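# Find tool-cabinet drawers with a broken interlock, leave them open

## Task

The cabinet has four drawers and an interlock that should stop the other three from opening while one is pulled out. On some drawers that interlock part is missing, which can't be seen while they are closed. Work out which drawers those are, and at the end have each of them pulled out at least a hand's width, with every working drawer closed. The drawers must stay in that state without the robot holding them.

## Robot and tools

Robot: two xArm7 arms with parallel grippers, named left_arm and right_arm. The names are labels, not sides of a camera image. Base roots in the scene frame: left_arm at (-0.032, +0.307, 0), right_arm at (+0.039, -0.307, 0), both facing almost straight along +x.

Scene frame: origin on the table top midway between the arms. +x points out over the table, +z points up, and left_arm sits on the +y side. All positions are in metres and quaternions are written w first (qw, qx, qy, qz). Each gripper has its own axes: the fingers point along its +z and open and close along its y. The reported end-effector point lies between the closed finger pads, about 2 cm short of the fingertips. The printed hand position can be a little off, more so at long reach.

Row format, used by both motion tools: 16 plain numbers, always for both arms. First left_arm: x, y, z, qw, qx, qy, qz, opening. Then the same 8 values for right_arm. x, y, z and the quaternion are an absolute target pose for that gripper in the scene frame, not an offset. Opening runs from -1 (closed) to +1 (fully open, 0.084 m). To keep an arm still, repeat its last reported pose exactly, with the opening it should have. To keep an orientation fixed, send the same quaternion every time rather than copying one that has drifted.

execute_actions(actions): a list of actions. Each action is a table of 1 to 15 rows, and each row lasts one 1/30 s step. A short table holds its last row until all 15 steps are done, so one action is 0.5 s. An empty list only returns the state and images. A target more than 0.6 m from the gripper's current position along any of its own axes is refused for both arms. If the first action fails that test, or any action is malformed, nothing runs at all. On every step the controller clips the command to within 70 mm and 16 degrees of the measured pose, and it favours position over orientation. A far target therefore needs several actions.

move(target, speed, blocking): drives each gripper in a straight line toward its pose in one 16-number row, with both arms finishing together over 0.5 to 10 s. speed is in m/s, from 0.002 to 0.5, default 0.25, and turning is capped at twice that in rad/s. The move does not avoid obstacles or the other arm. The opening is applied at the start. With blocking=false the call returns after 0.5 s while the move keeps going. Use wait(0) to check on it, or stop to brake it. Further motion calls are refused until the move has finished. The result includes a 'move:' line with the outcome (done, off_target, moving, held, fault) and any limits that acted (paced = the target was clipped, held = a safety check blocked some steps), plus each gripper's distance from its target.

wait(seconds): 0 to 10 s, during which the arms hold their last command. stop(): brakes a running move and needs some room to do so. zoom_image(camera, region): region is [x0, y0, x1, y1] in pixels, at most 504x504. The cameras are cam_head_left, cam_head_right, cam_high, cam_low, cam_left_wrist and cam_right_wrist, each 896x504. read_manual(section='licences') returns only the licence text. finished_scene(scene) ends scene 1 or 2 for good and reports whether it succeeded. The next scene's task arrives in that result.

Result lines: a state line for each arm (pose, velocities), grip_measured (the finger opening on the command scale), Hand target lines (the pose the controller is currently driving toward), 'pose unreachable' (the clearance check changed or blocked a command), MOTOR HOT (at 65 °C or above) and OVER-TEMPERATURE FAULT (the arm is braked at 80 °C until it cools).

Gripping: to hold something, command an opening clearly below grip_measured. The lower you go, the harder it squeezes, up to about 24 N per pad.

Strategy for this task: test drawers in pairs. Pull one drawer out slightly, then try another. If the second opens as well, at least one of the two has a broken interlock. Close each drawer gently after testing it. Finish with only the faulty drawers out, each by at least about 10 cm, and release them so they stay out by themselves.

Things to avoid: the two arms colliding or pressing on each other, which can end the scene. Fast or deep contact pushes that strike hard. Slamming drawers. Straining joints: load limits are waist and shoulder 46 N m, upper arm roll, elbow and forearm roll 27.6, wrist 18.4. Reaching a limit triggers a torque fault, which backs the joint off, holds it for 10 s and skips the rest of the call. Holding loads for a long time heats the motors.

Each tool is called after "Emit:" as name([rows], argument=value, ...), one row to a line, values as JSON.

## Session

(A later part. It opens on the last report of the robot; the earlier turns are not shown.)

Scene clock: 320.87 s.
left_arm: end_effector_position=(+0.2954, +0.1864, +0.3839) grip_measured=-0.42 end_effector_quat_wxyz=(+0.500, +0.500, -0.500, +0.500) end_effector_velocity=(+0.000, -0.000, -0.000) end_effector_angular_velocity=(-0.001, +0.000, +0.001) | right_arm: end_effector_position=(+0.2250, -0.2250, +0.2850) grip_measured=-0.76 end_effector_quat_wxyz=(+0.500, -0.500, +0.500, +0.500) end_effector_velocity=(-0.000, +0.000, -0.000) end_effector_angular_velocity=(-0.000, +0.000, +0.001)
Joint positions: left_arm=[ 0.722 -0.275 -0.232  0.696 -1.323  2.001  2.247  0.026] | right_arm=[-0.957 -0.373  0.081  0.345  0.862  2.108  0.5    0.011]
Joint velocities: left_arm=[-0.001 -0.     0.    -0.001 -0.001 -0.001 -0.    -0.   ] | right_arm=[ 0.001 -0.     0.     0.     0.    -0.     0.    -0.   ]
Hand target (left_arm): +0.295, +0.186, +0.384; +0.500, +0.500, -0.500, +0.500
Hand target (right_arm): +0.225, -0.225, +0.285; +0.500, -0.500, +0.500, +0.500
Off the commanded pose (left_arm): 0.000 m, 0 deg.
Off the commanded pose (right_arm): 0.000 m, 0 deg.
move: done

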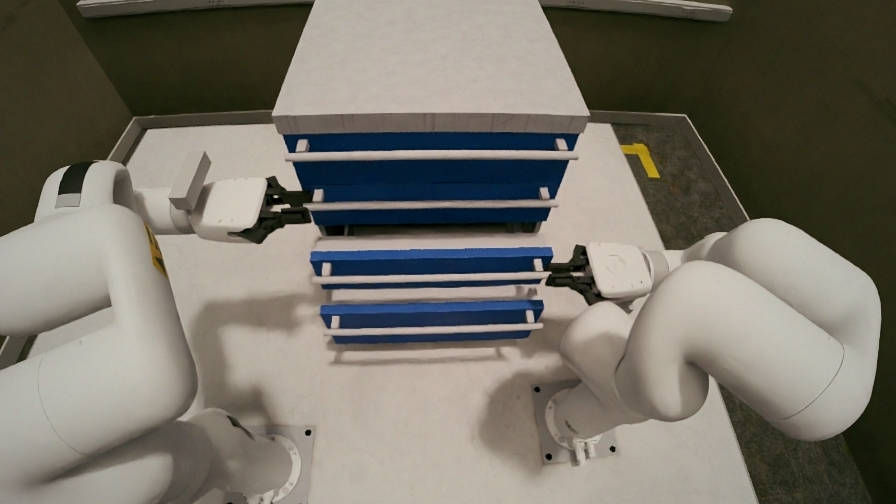

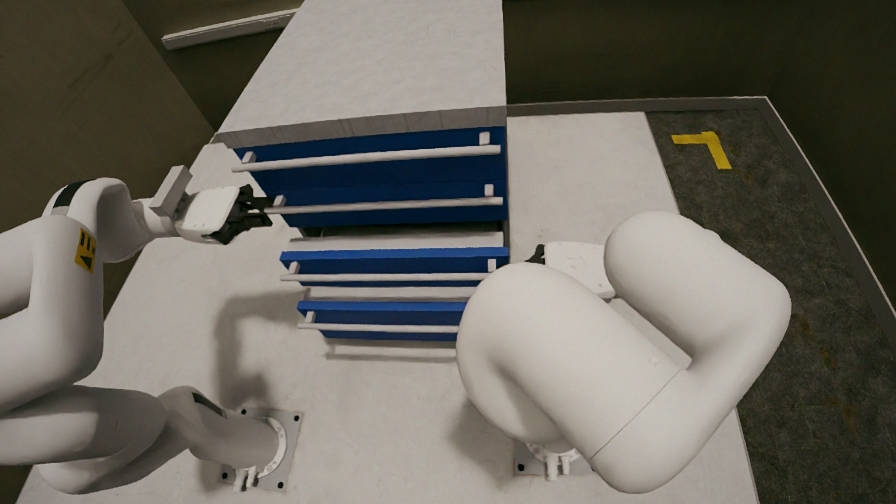

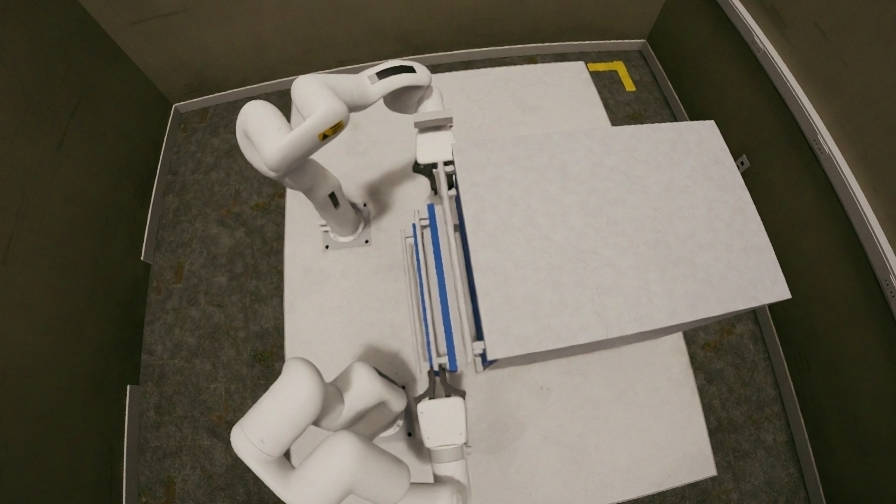

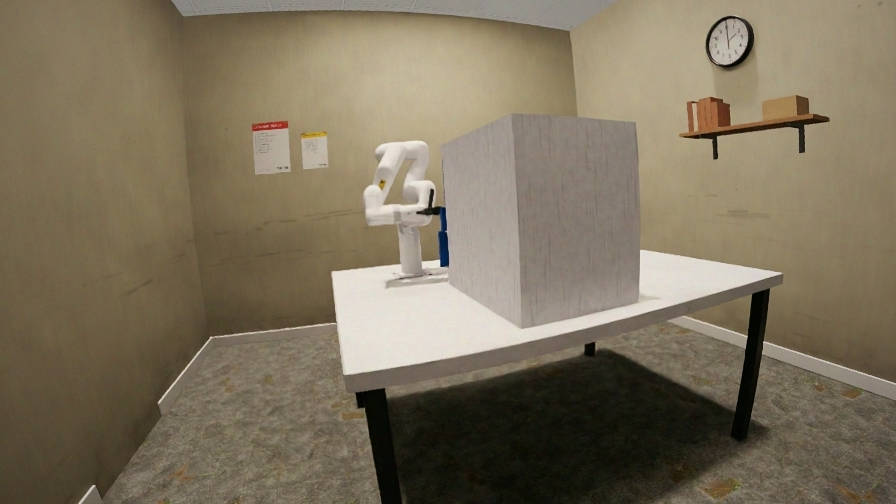

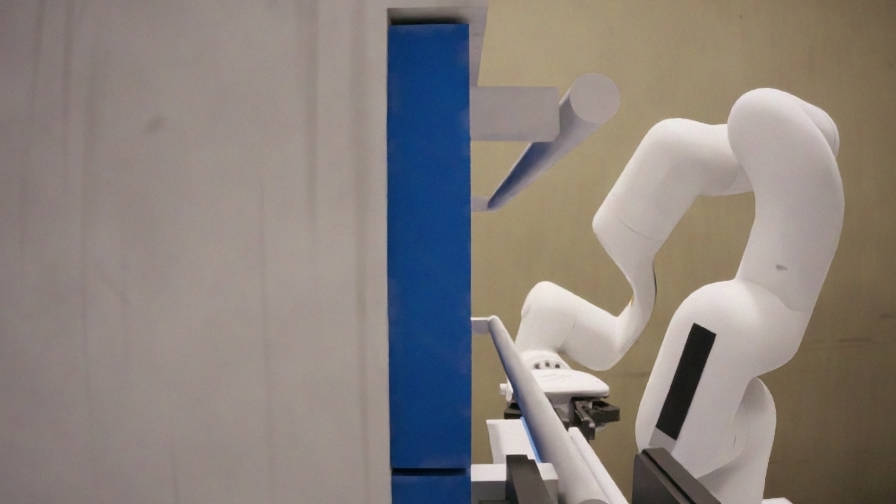

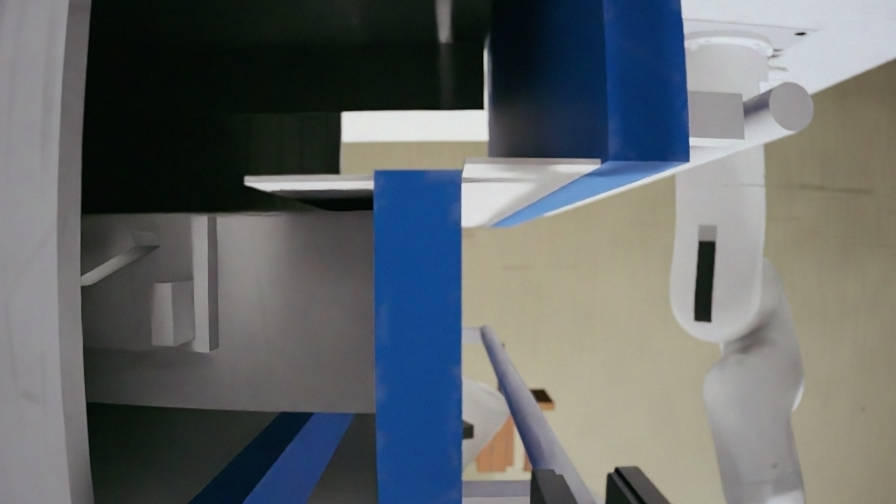

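Emit:
execute_actions([
  [[0.2945,0.186,0.384,0.5,0.5,-0.5,0.5,-0.5, 0.225,-0.225,0.285,0.5,-0.5,0.5,0.5,-1],[0.2945,0.186,0.384,0.5,0.5,-0.5,0.5,-0.55, 0.225,-0.225,0.285,0.5,-0.5,0.5,0.5,-1],[0.2945,0.186,0.384,0.5,0.5,-0.5,0.5,-0.6, 0.225,-0.225,0.285,0.5,-0.5,0.5,0.5,-1],[0.2945,0.186,0.384,0.5,0.5,-0.5,0.5,-0.65, 0.225,-0.225,0.285,0.5,-0.5,0.5,0.5,-1],[0.2945,0.186,0.384,0.5,0.5,-0.5,0.5,-0.7, 0.225,-0.225,0.285,0.5,-0.5,0.5,0.5,-1],[0.2945,0.186,0.384,0.5,0.5,-0.5,0.5,-0.75, 0.225,-0.225,0.285,0.5,-0.5,0.5,0.5,-1],[0.2945,0.186,0.384,0.5,0.5,-0.5,0.5,-0.8, 0.225,-0.225,0.285,0.5,-0.5,0.5,0.5,-1],[0.2945,0.186,0.384,0.5,0.5,-0.5,0.5,-0.9, 0.225,-0.225,0.285,0.5,-0.5,0.5,0.5,-1],[0.2945,0.186,0.384,0.5,0.5,-0.5,0.5,-1, 0.225,-0.225,0.285,0.5,-0.5,0.5,0.5,-1]],
])

Emit:
move(target=[0.284,0.186,0.384,0.5,0.5,-0.5,0.5,-1, 0.225,-0.225,0.285,0.5,-0.5,0.5,0.5,-1], speed=0.02)

Scene clock: 332.73 s.
left_arm: end_effector_position=(+0.2947, +0.1860, +0.3840) grip_measured=-0.75 end_effector_quat_wxyz=(+0.500, +0.500, -0.500, +0.500) end_effector_velocity=(-0.000, -0.000, -0.000) end_effector_angular_velocity=(-0.000, +0.000, -0.000) | right_arm: end_effector_position=(+0.2250, -0.2250, +0.2850) grip_measured=-0.76 end_effector_quat_wxyz=(+0.500, -0.500, +0.500, +0.500) end_effector_velocity=(-0.000, +0.000, -0.000) end_effector_angular_velocity=(+0.000, +0.000, +0.002)
Joint positions: left_arm=[ 0.722 -0.278 -0.231  0.694 -1.324  2.002  2.247  0.011] | right_arm=[-0.957 -0.373  0.081  0.345  0.862  2.109  0.5    0.011]
Joint velocities: left_arm=[-0. -0.  0. -0.  0.  0. -0. -0.] | right_arm=[ 0.002 -0.    -0.    -0.001 -0.    -0.    -0.    -0.   ]
Hand target (left_arm): +0.295, +0.186, +0.384; +0.500, +0.500, -0.500, +0.500
Hand target (right_arm): +0.225, -0.225, +0.285; +0.500, -0.500, +0.500, +0.500
Off the commanded pose (left_arm): 0.000 m, 0 deg.
Off the commanded pose (right_arm): 0.000 m, 0 deg.

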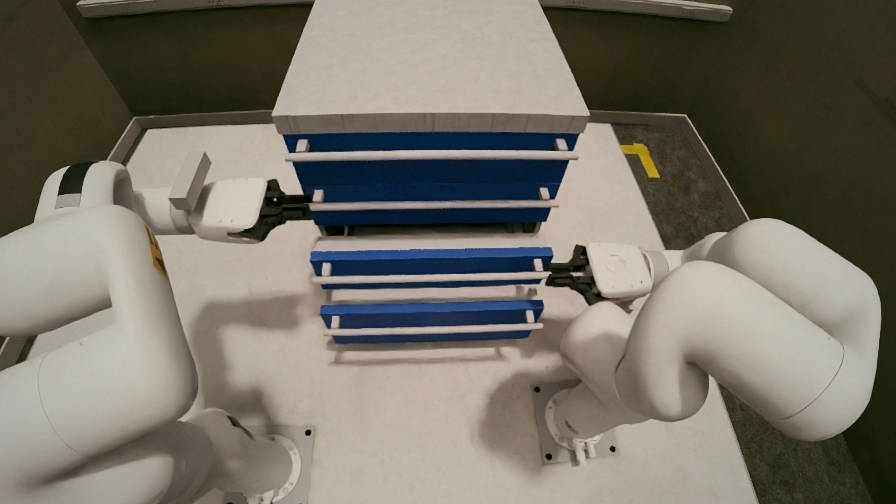

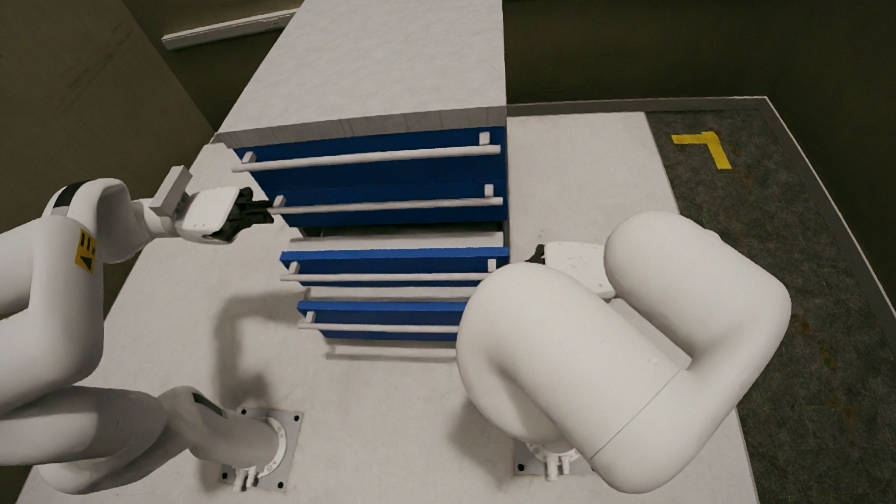

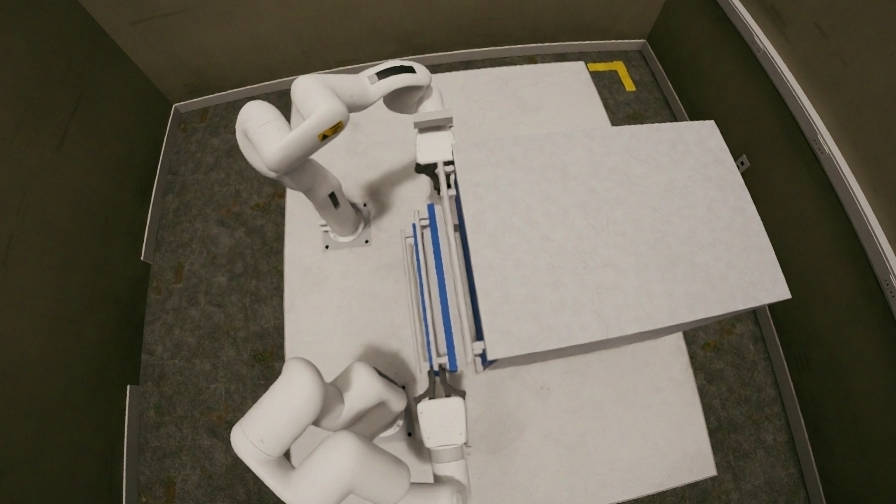

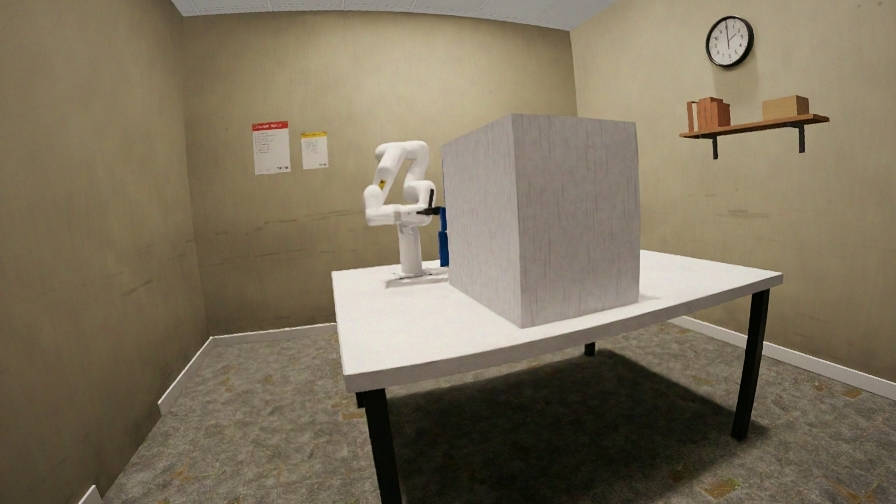

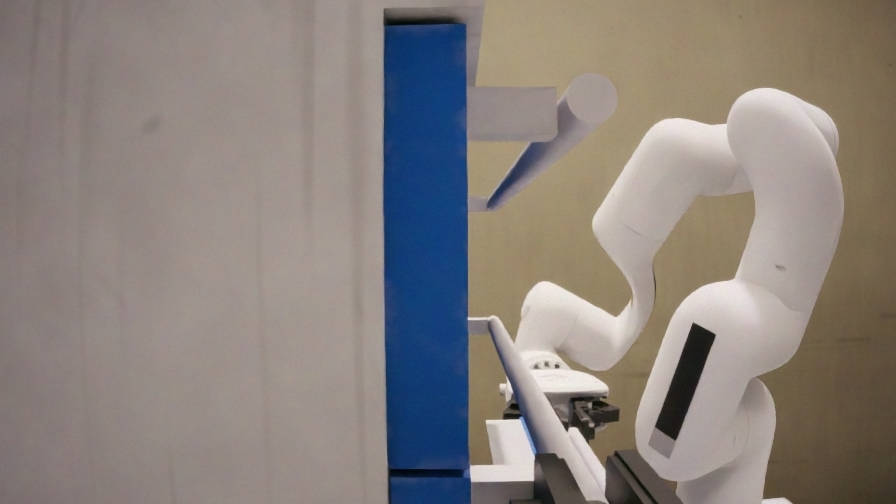

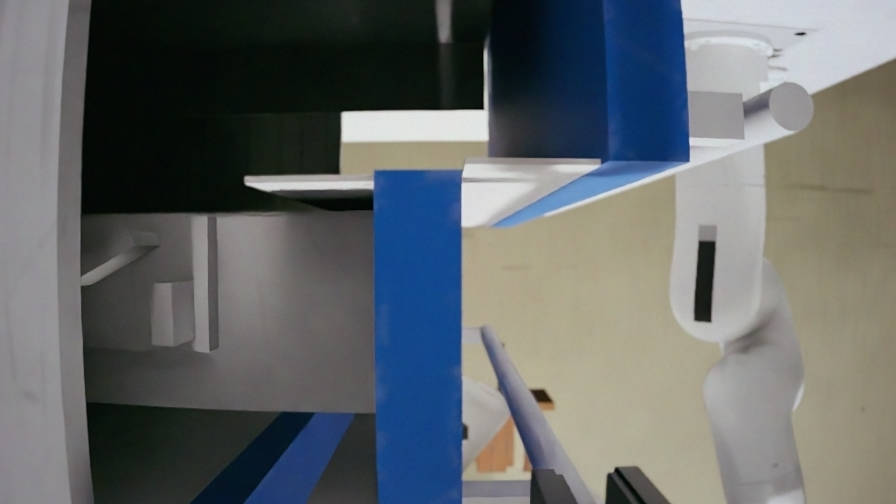

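Scene clock: 333.80 s.
left_arm: end_effector_position=(+0.2871, +0.1865, +0.3838) grip_measured=-0.71 end_effector_quat_wxyz=(+0.496, +0.502, -0.498, +0.503) end_effector_velocity=(-0.001, +0.000, -0.000) end_effector_angular_velocity=(-0.003, +0.002, -0.000) | right_arm: end_effector_position=(+0.2250, -0.2250, +0.2850) grip_measured=-0.76 end_effector_quat_wxyz=(+0.500, -0.500, +0.500, +0.500) end_effector_velocity=(-0.000, +0.000, +0.000) end_effector_angular_velocity=(+0.002, +0.000, -0.000)
Joint positions: left_arm=[ 0.723 -0.311 -0.216  0.664 -1.321  2.009  2.249  0.013] | right_arm=[-0.957 -0.373  0.081  0.345  0.862  2.109  0.5    0.011]
Joint velocities: left_arm=[-0.009  0.     0.009 -0.002  0.001 -0.    -0.001  0.002] | right_arm=[-0.    -0.    -0.    -0.001  0.     0.001  0.    -0.   ]
Hand target (left_arm): +0.284, +0.186, +0.384; +0.500, +0.500, -0.500, +0.500
Hand target (right_arm): +0.225, -0.225, +0.285; +0.500, -0.500, +0.500, +0.500
Off the commanded pose (left_arm): 0.003 m, 1 deg.
Off the commanded pose (right_arm): 0.000 m, 0 deg.
move: done

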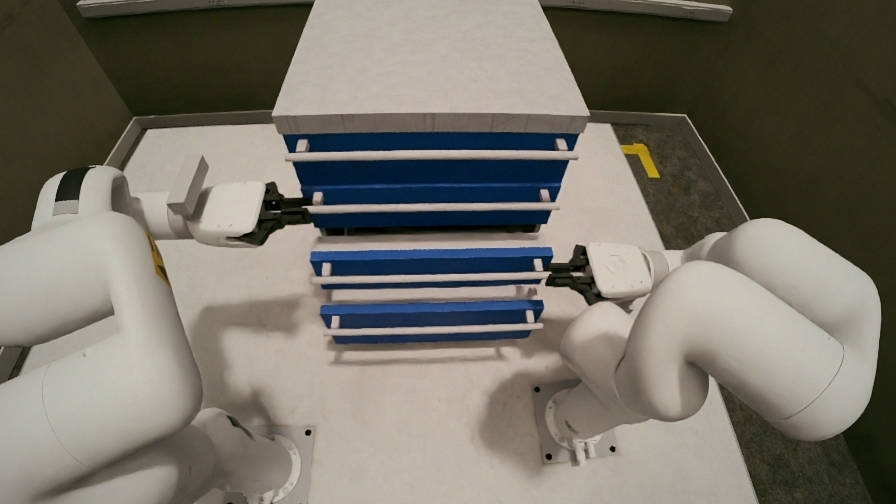

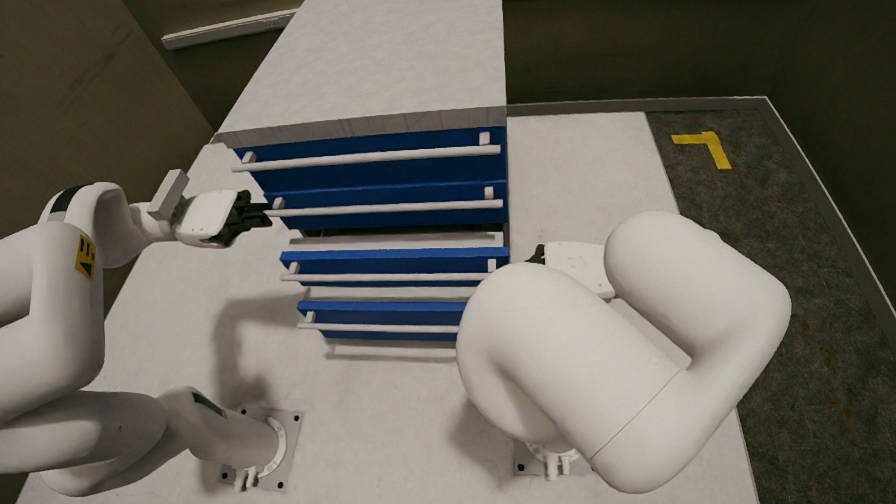

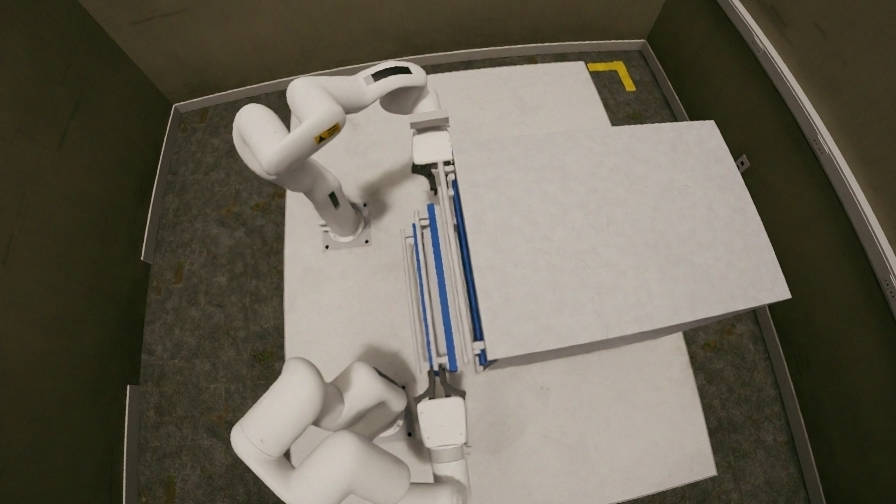

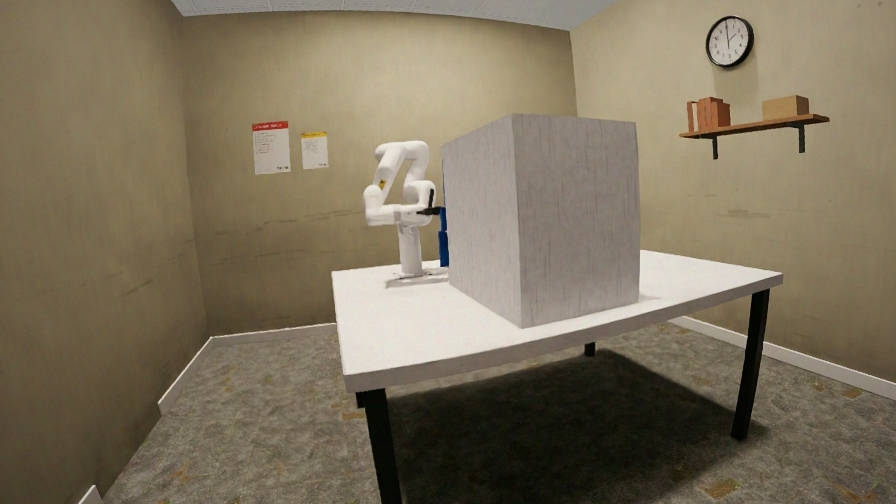

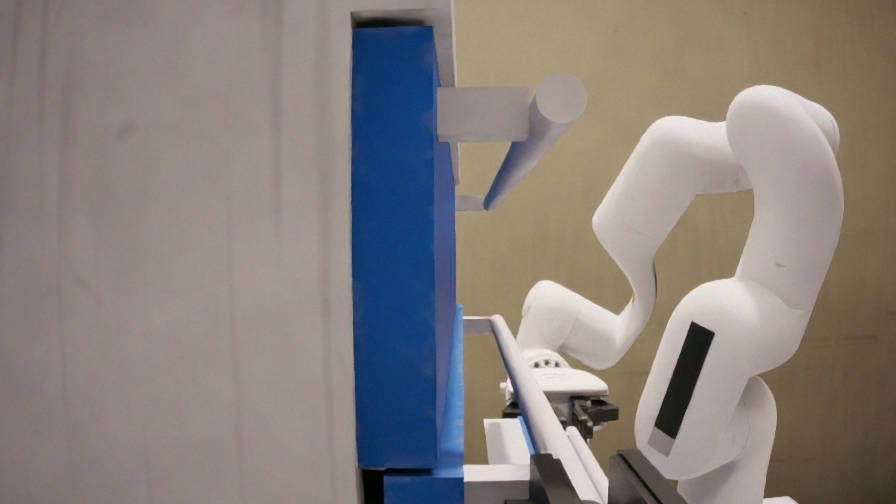

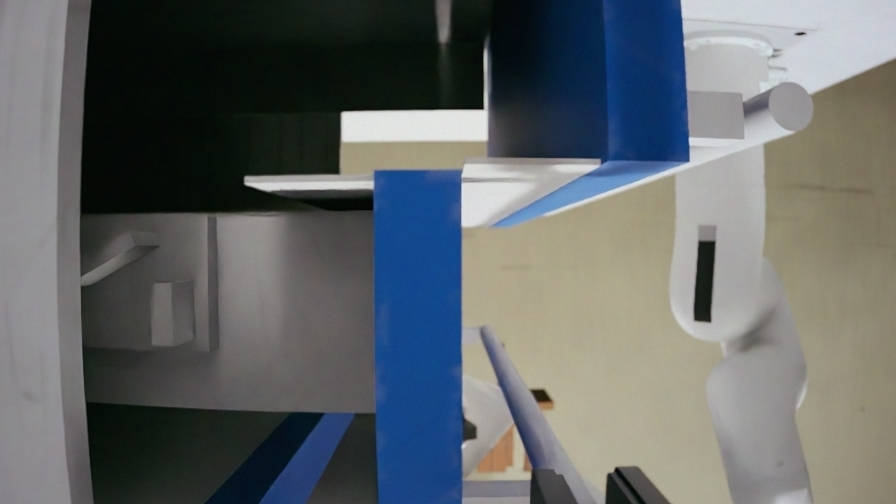

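Blocked at ~6 mm: D3 is sound. Relax the left arm and shut D3.

Emit:
move(target=[0.2945,0.186,0.384,0.5,0.5,-0.5,0.5,-1, 0.2955,-0.225,0.285,0.5,-0.5,0.5,0.5,-1], speed=0.06)

Scene clock: 340.17 s.
left_arm: end_effector_position=(+0.2947, +0.1864, +0.3840) grip_measured=-0.75 end_effector_quat_wxyz=(+0.500, +0.500, -0.500, +0.500) end_effector_velocity=(-0.000, -0.000, +0.000) end_effector_angular_velocity=(+0.000, +0.000, -0.001) | right_arm: end_effector_position=(+0.2956, -0.2249, +0.2853) grip_measured=-0.76 end_effector_quat_wxyz=(+0.500, -0.500, +0.500, +0.500) end_effector_velocity=(-0.000, +0.000, +0.000) end_effector_angular_velocity=(+0.001, +0.001, +0.001)
Joint positions: left_arm=[ 0.713 -0.278 -0.223  0.693 -1.323  2.     2.247  0.011] | right_arm=[-0.878 -0.191  0.184  0.502  1.034  2.003  0.556  0.011]
Joint velocities: left_arm=[-0.002  0.     0.001  0.     0.    -0.    -0.    -0.   ] | right_arm=[ 0.     0.001  0.     0.    -0.     0.001  0.001 -0.   ]
Hand target (left_arm): +0.294, +0.186, +0.384; +0.500, +0.500, -0.500, +0.500
Hand target (right_arm): +0.296, -0.225, +0.285; +0.500, -0.500, +0.500, +0.500
Off the commanded pose (left_arm): 0.000 m, 0 deg.
Off the commanded pose (right_arm): 0.000 m, 0 deg.
move: done

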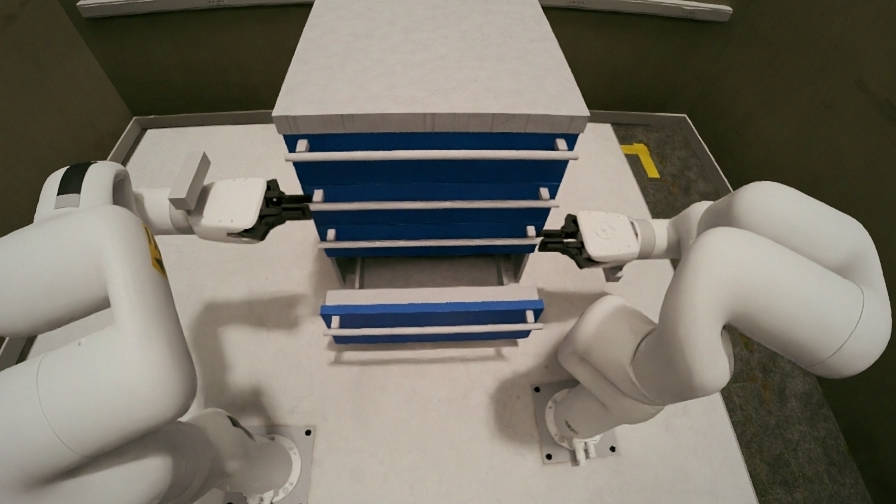

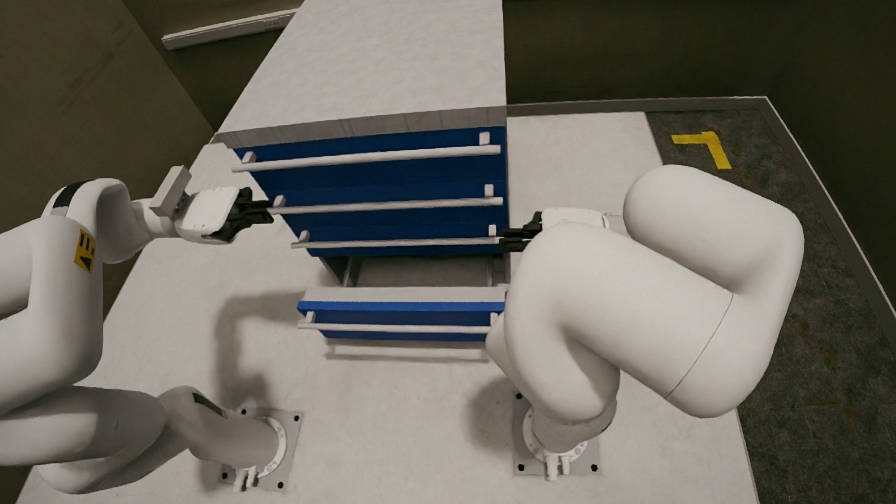

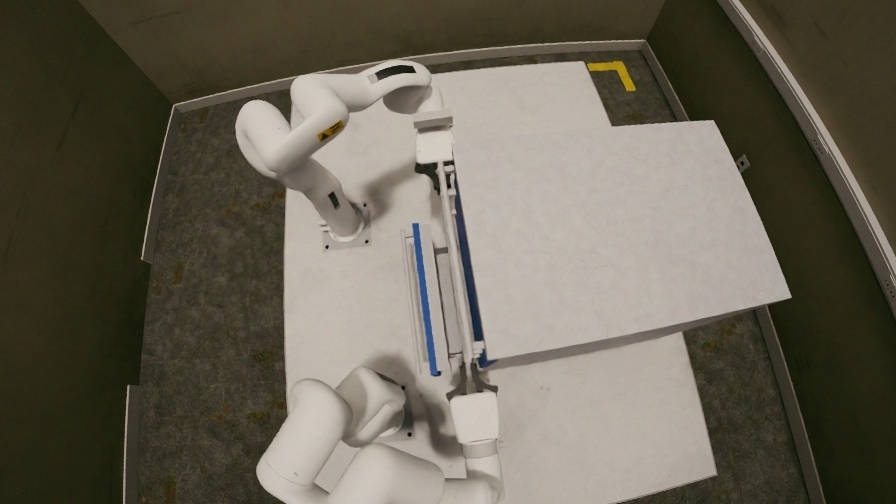

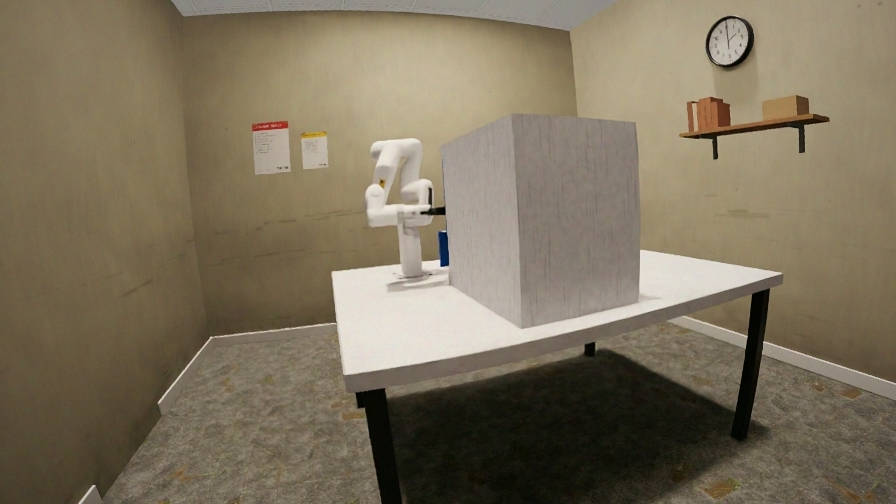

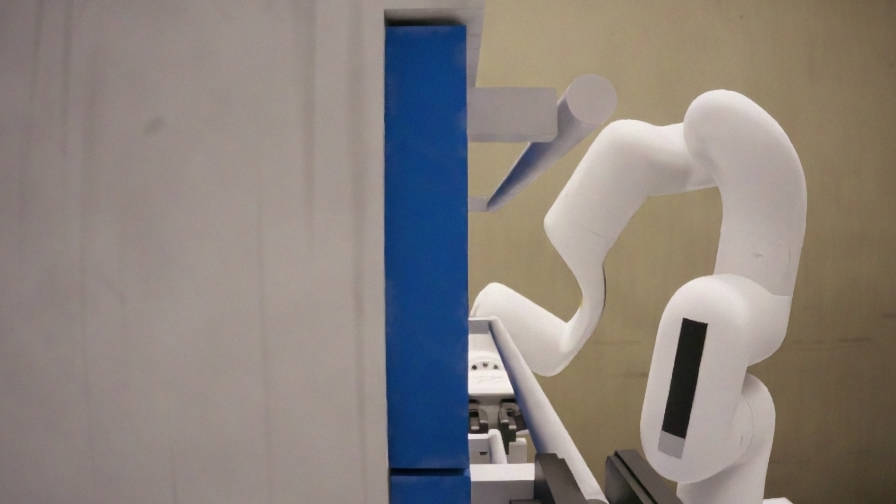

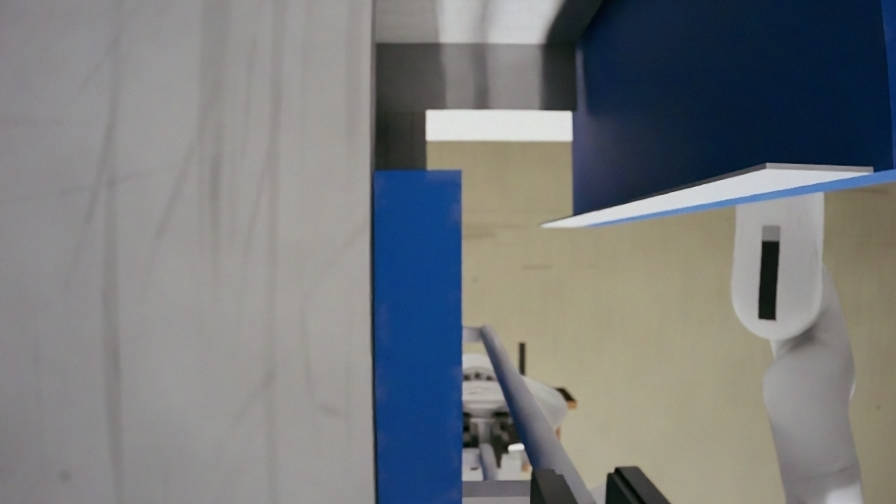

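Emit:
move(target=[0.282,0.186,0.384,0.5,0.5,-0.5,0.5,-1, 0.2955,-0.225,0.285,0.5,-0.5,0.5,0.5,-0.4], speed=0.03)

Scene clock: 348.93 s.
left_arm: end_effector_position=(+0.2821, +0.1860, +0.3840) grip_measured=-0.75 end_effector_quat_wxyz=(+0.500, +0.500, -0.500, +0.500) end_effector_velocity=(-0.000, -0.000, -0.000) end_effector_angular_velocity=(-0.000, +0.000, +0.000) | right_arm: end_effector_position=(+0.2955, -0.2250, +0.2850) grip_measured=-0.42 end_effector_quat_wxyz=(+0.500, -0.500, +0.500, +0.500) end_effector_velocity=(+0.000, -0.000, -0.000) end_effector_angular_velocity=(-0.002, -0.001, -0.001)
Joint positions: left_arm=[ 0.719 -0.317 -0.209  0.659 -1.312  2.021  2.249  0.011] | right_arm=[-0.879 -0.19   0.184  0.502  1.033  2.003  0.556  0.026]
Joint velocities: left_arm=[ 0.    -0.    -0.    -0.001 -0.     0.     0.     0.   ] | right_arm=[-0.     0.     0.     0.001 -0.    -0.002 -0.    -0.   ]
Hand target (left_arm): +0.282, +0.186, +0.384; +0.500, +0.500, -0.500, +0.500
Hand target (right_arm): +0.296, -0.225, +0.285; +0.500, -0.500, +0.500, +0.500
Off the commanded pose (left_arm): 0.000 m, 0 deg.
Off the commanded pose (right_arm): 0.000 m, 0 deg.
move: done

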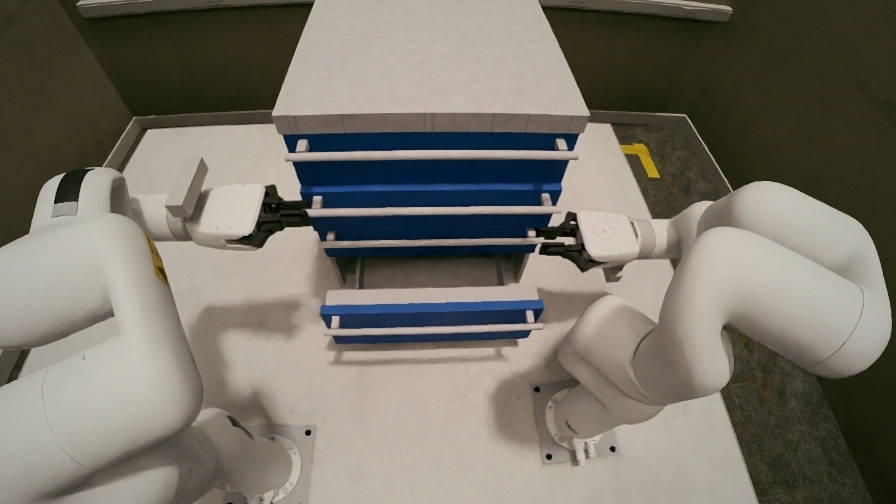

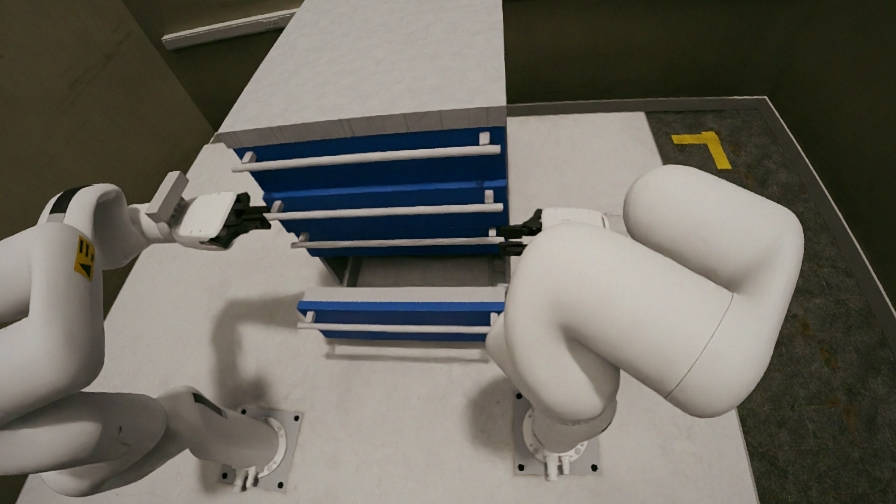

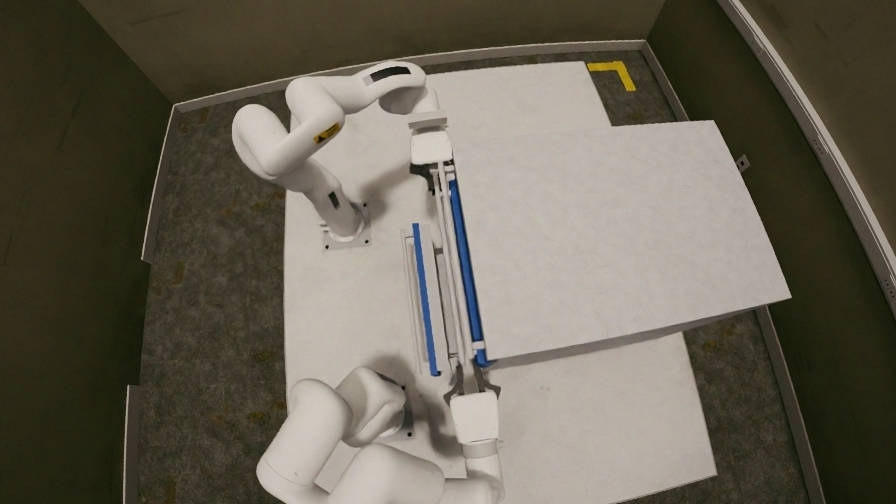

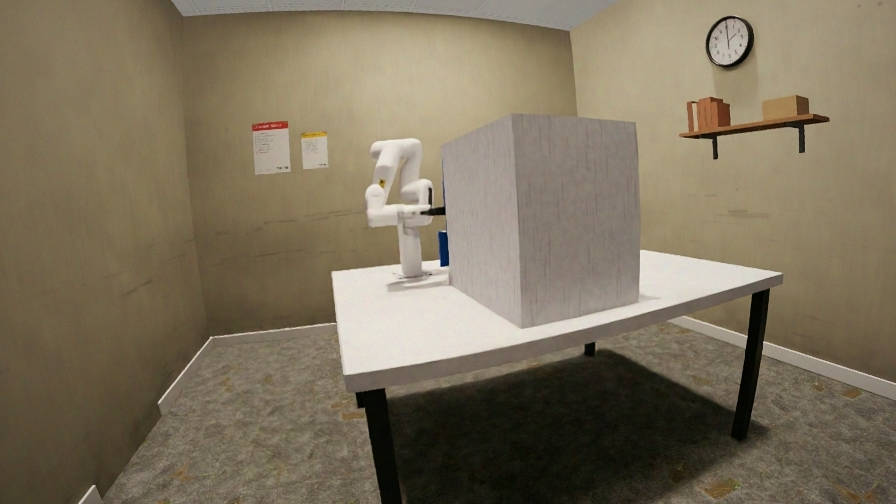

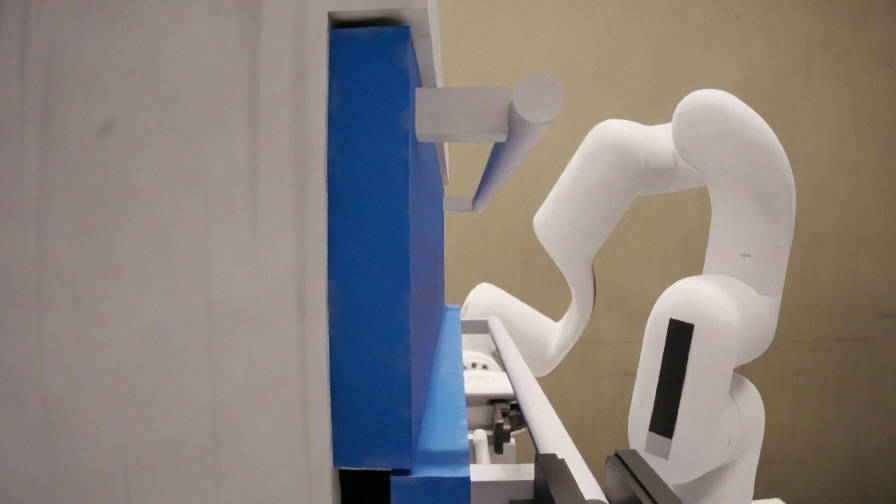

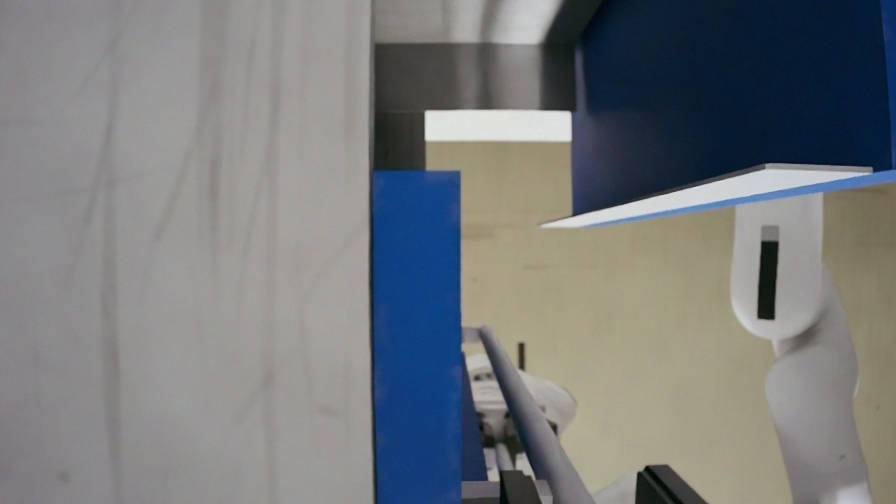

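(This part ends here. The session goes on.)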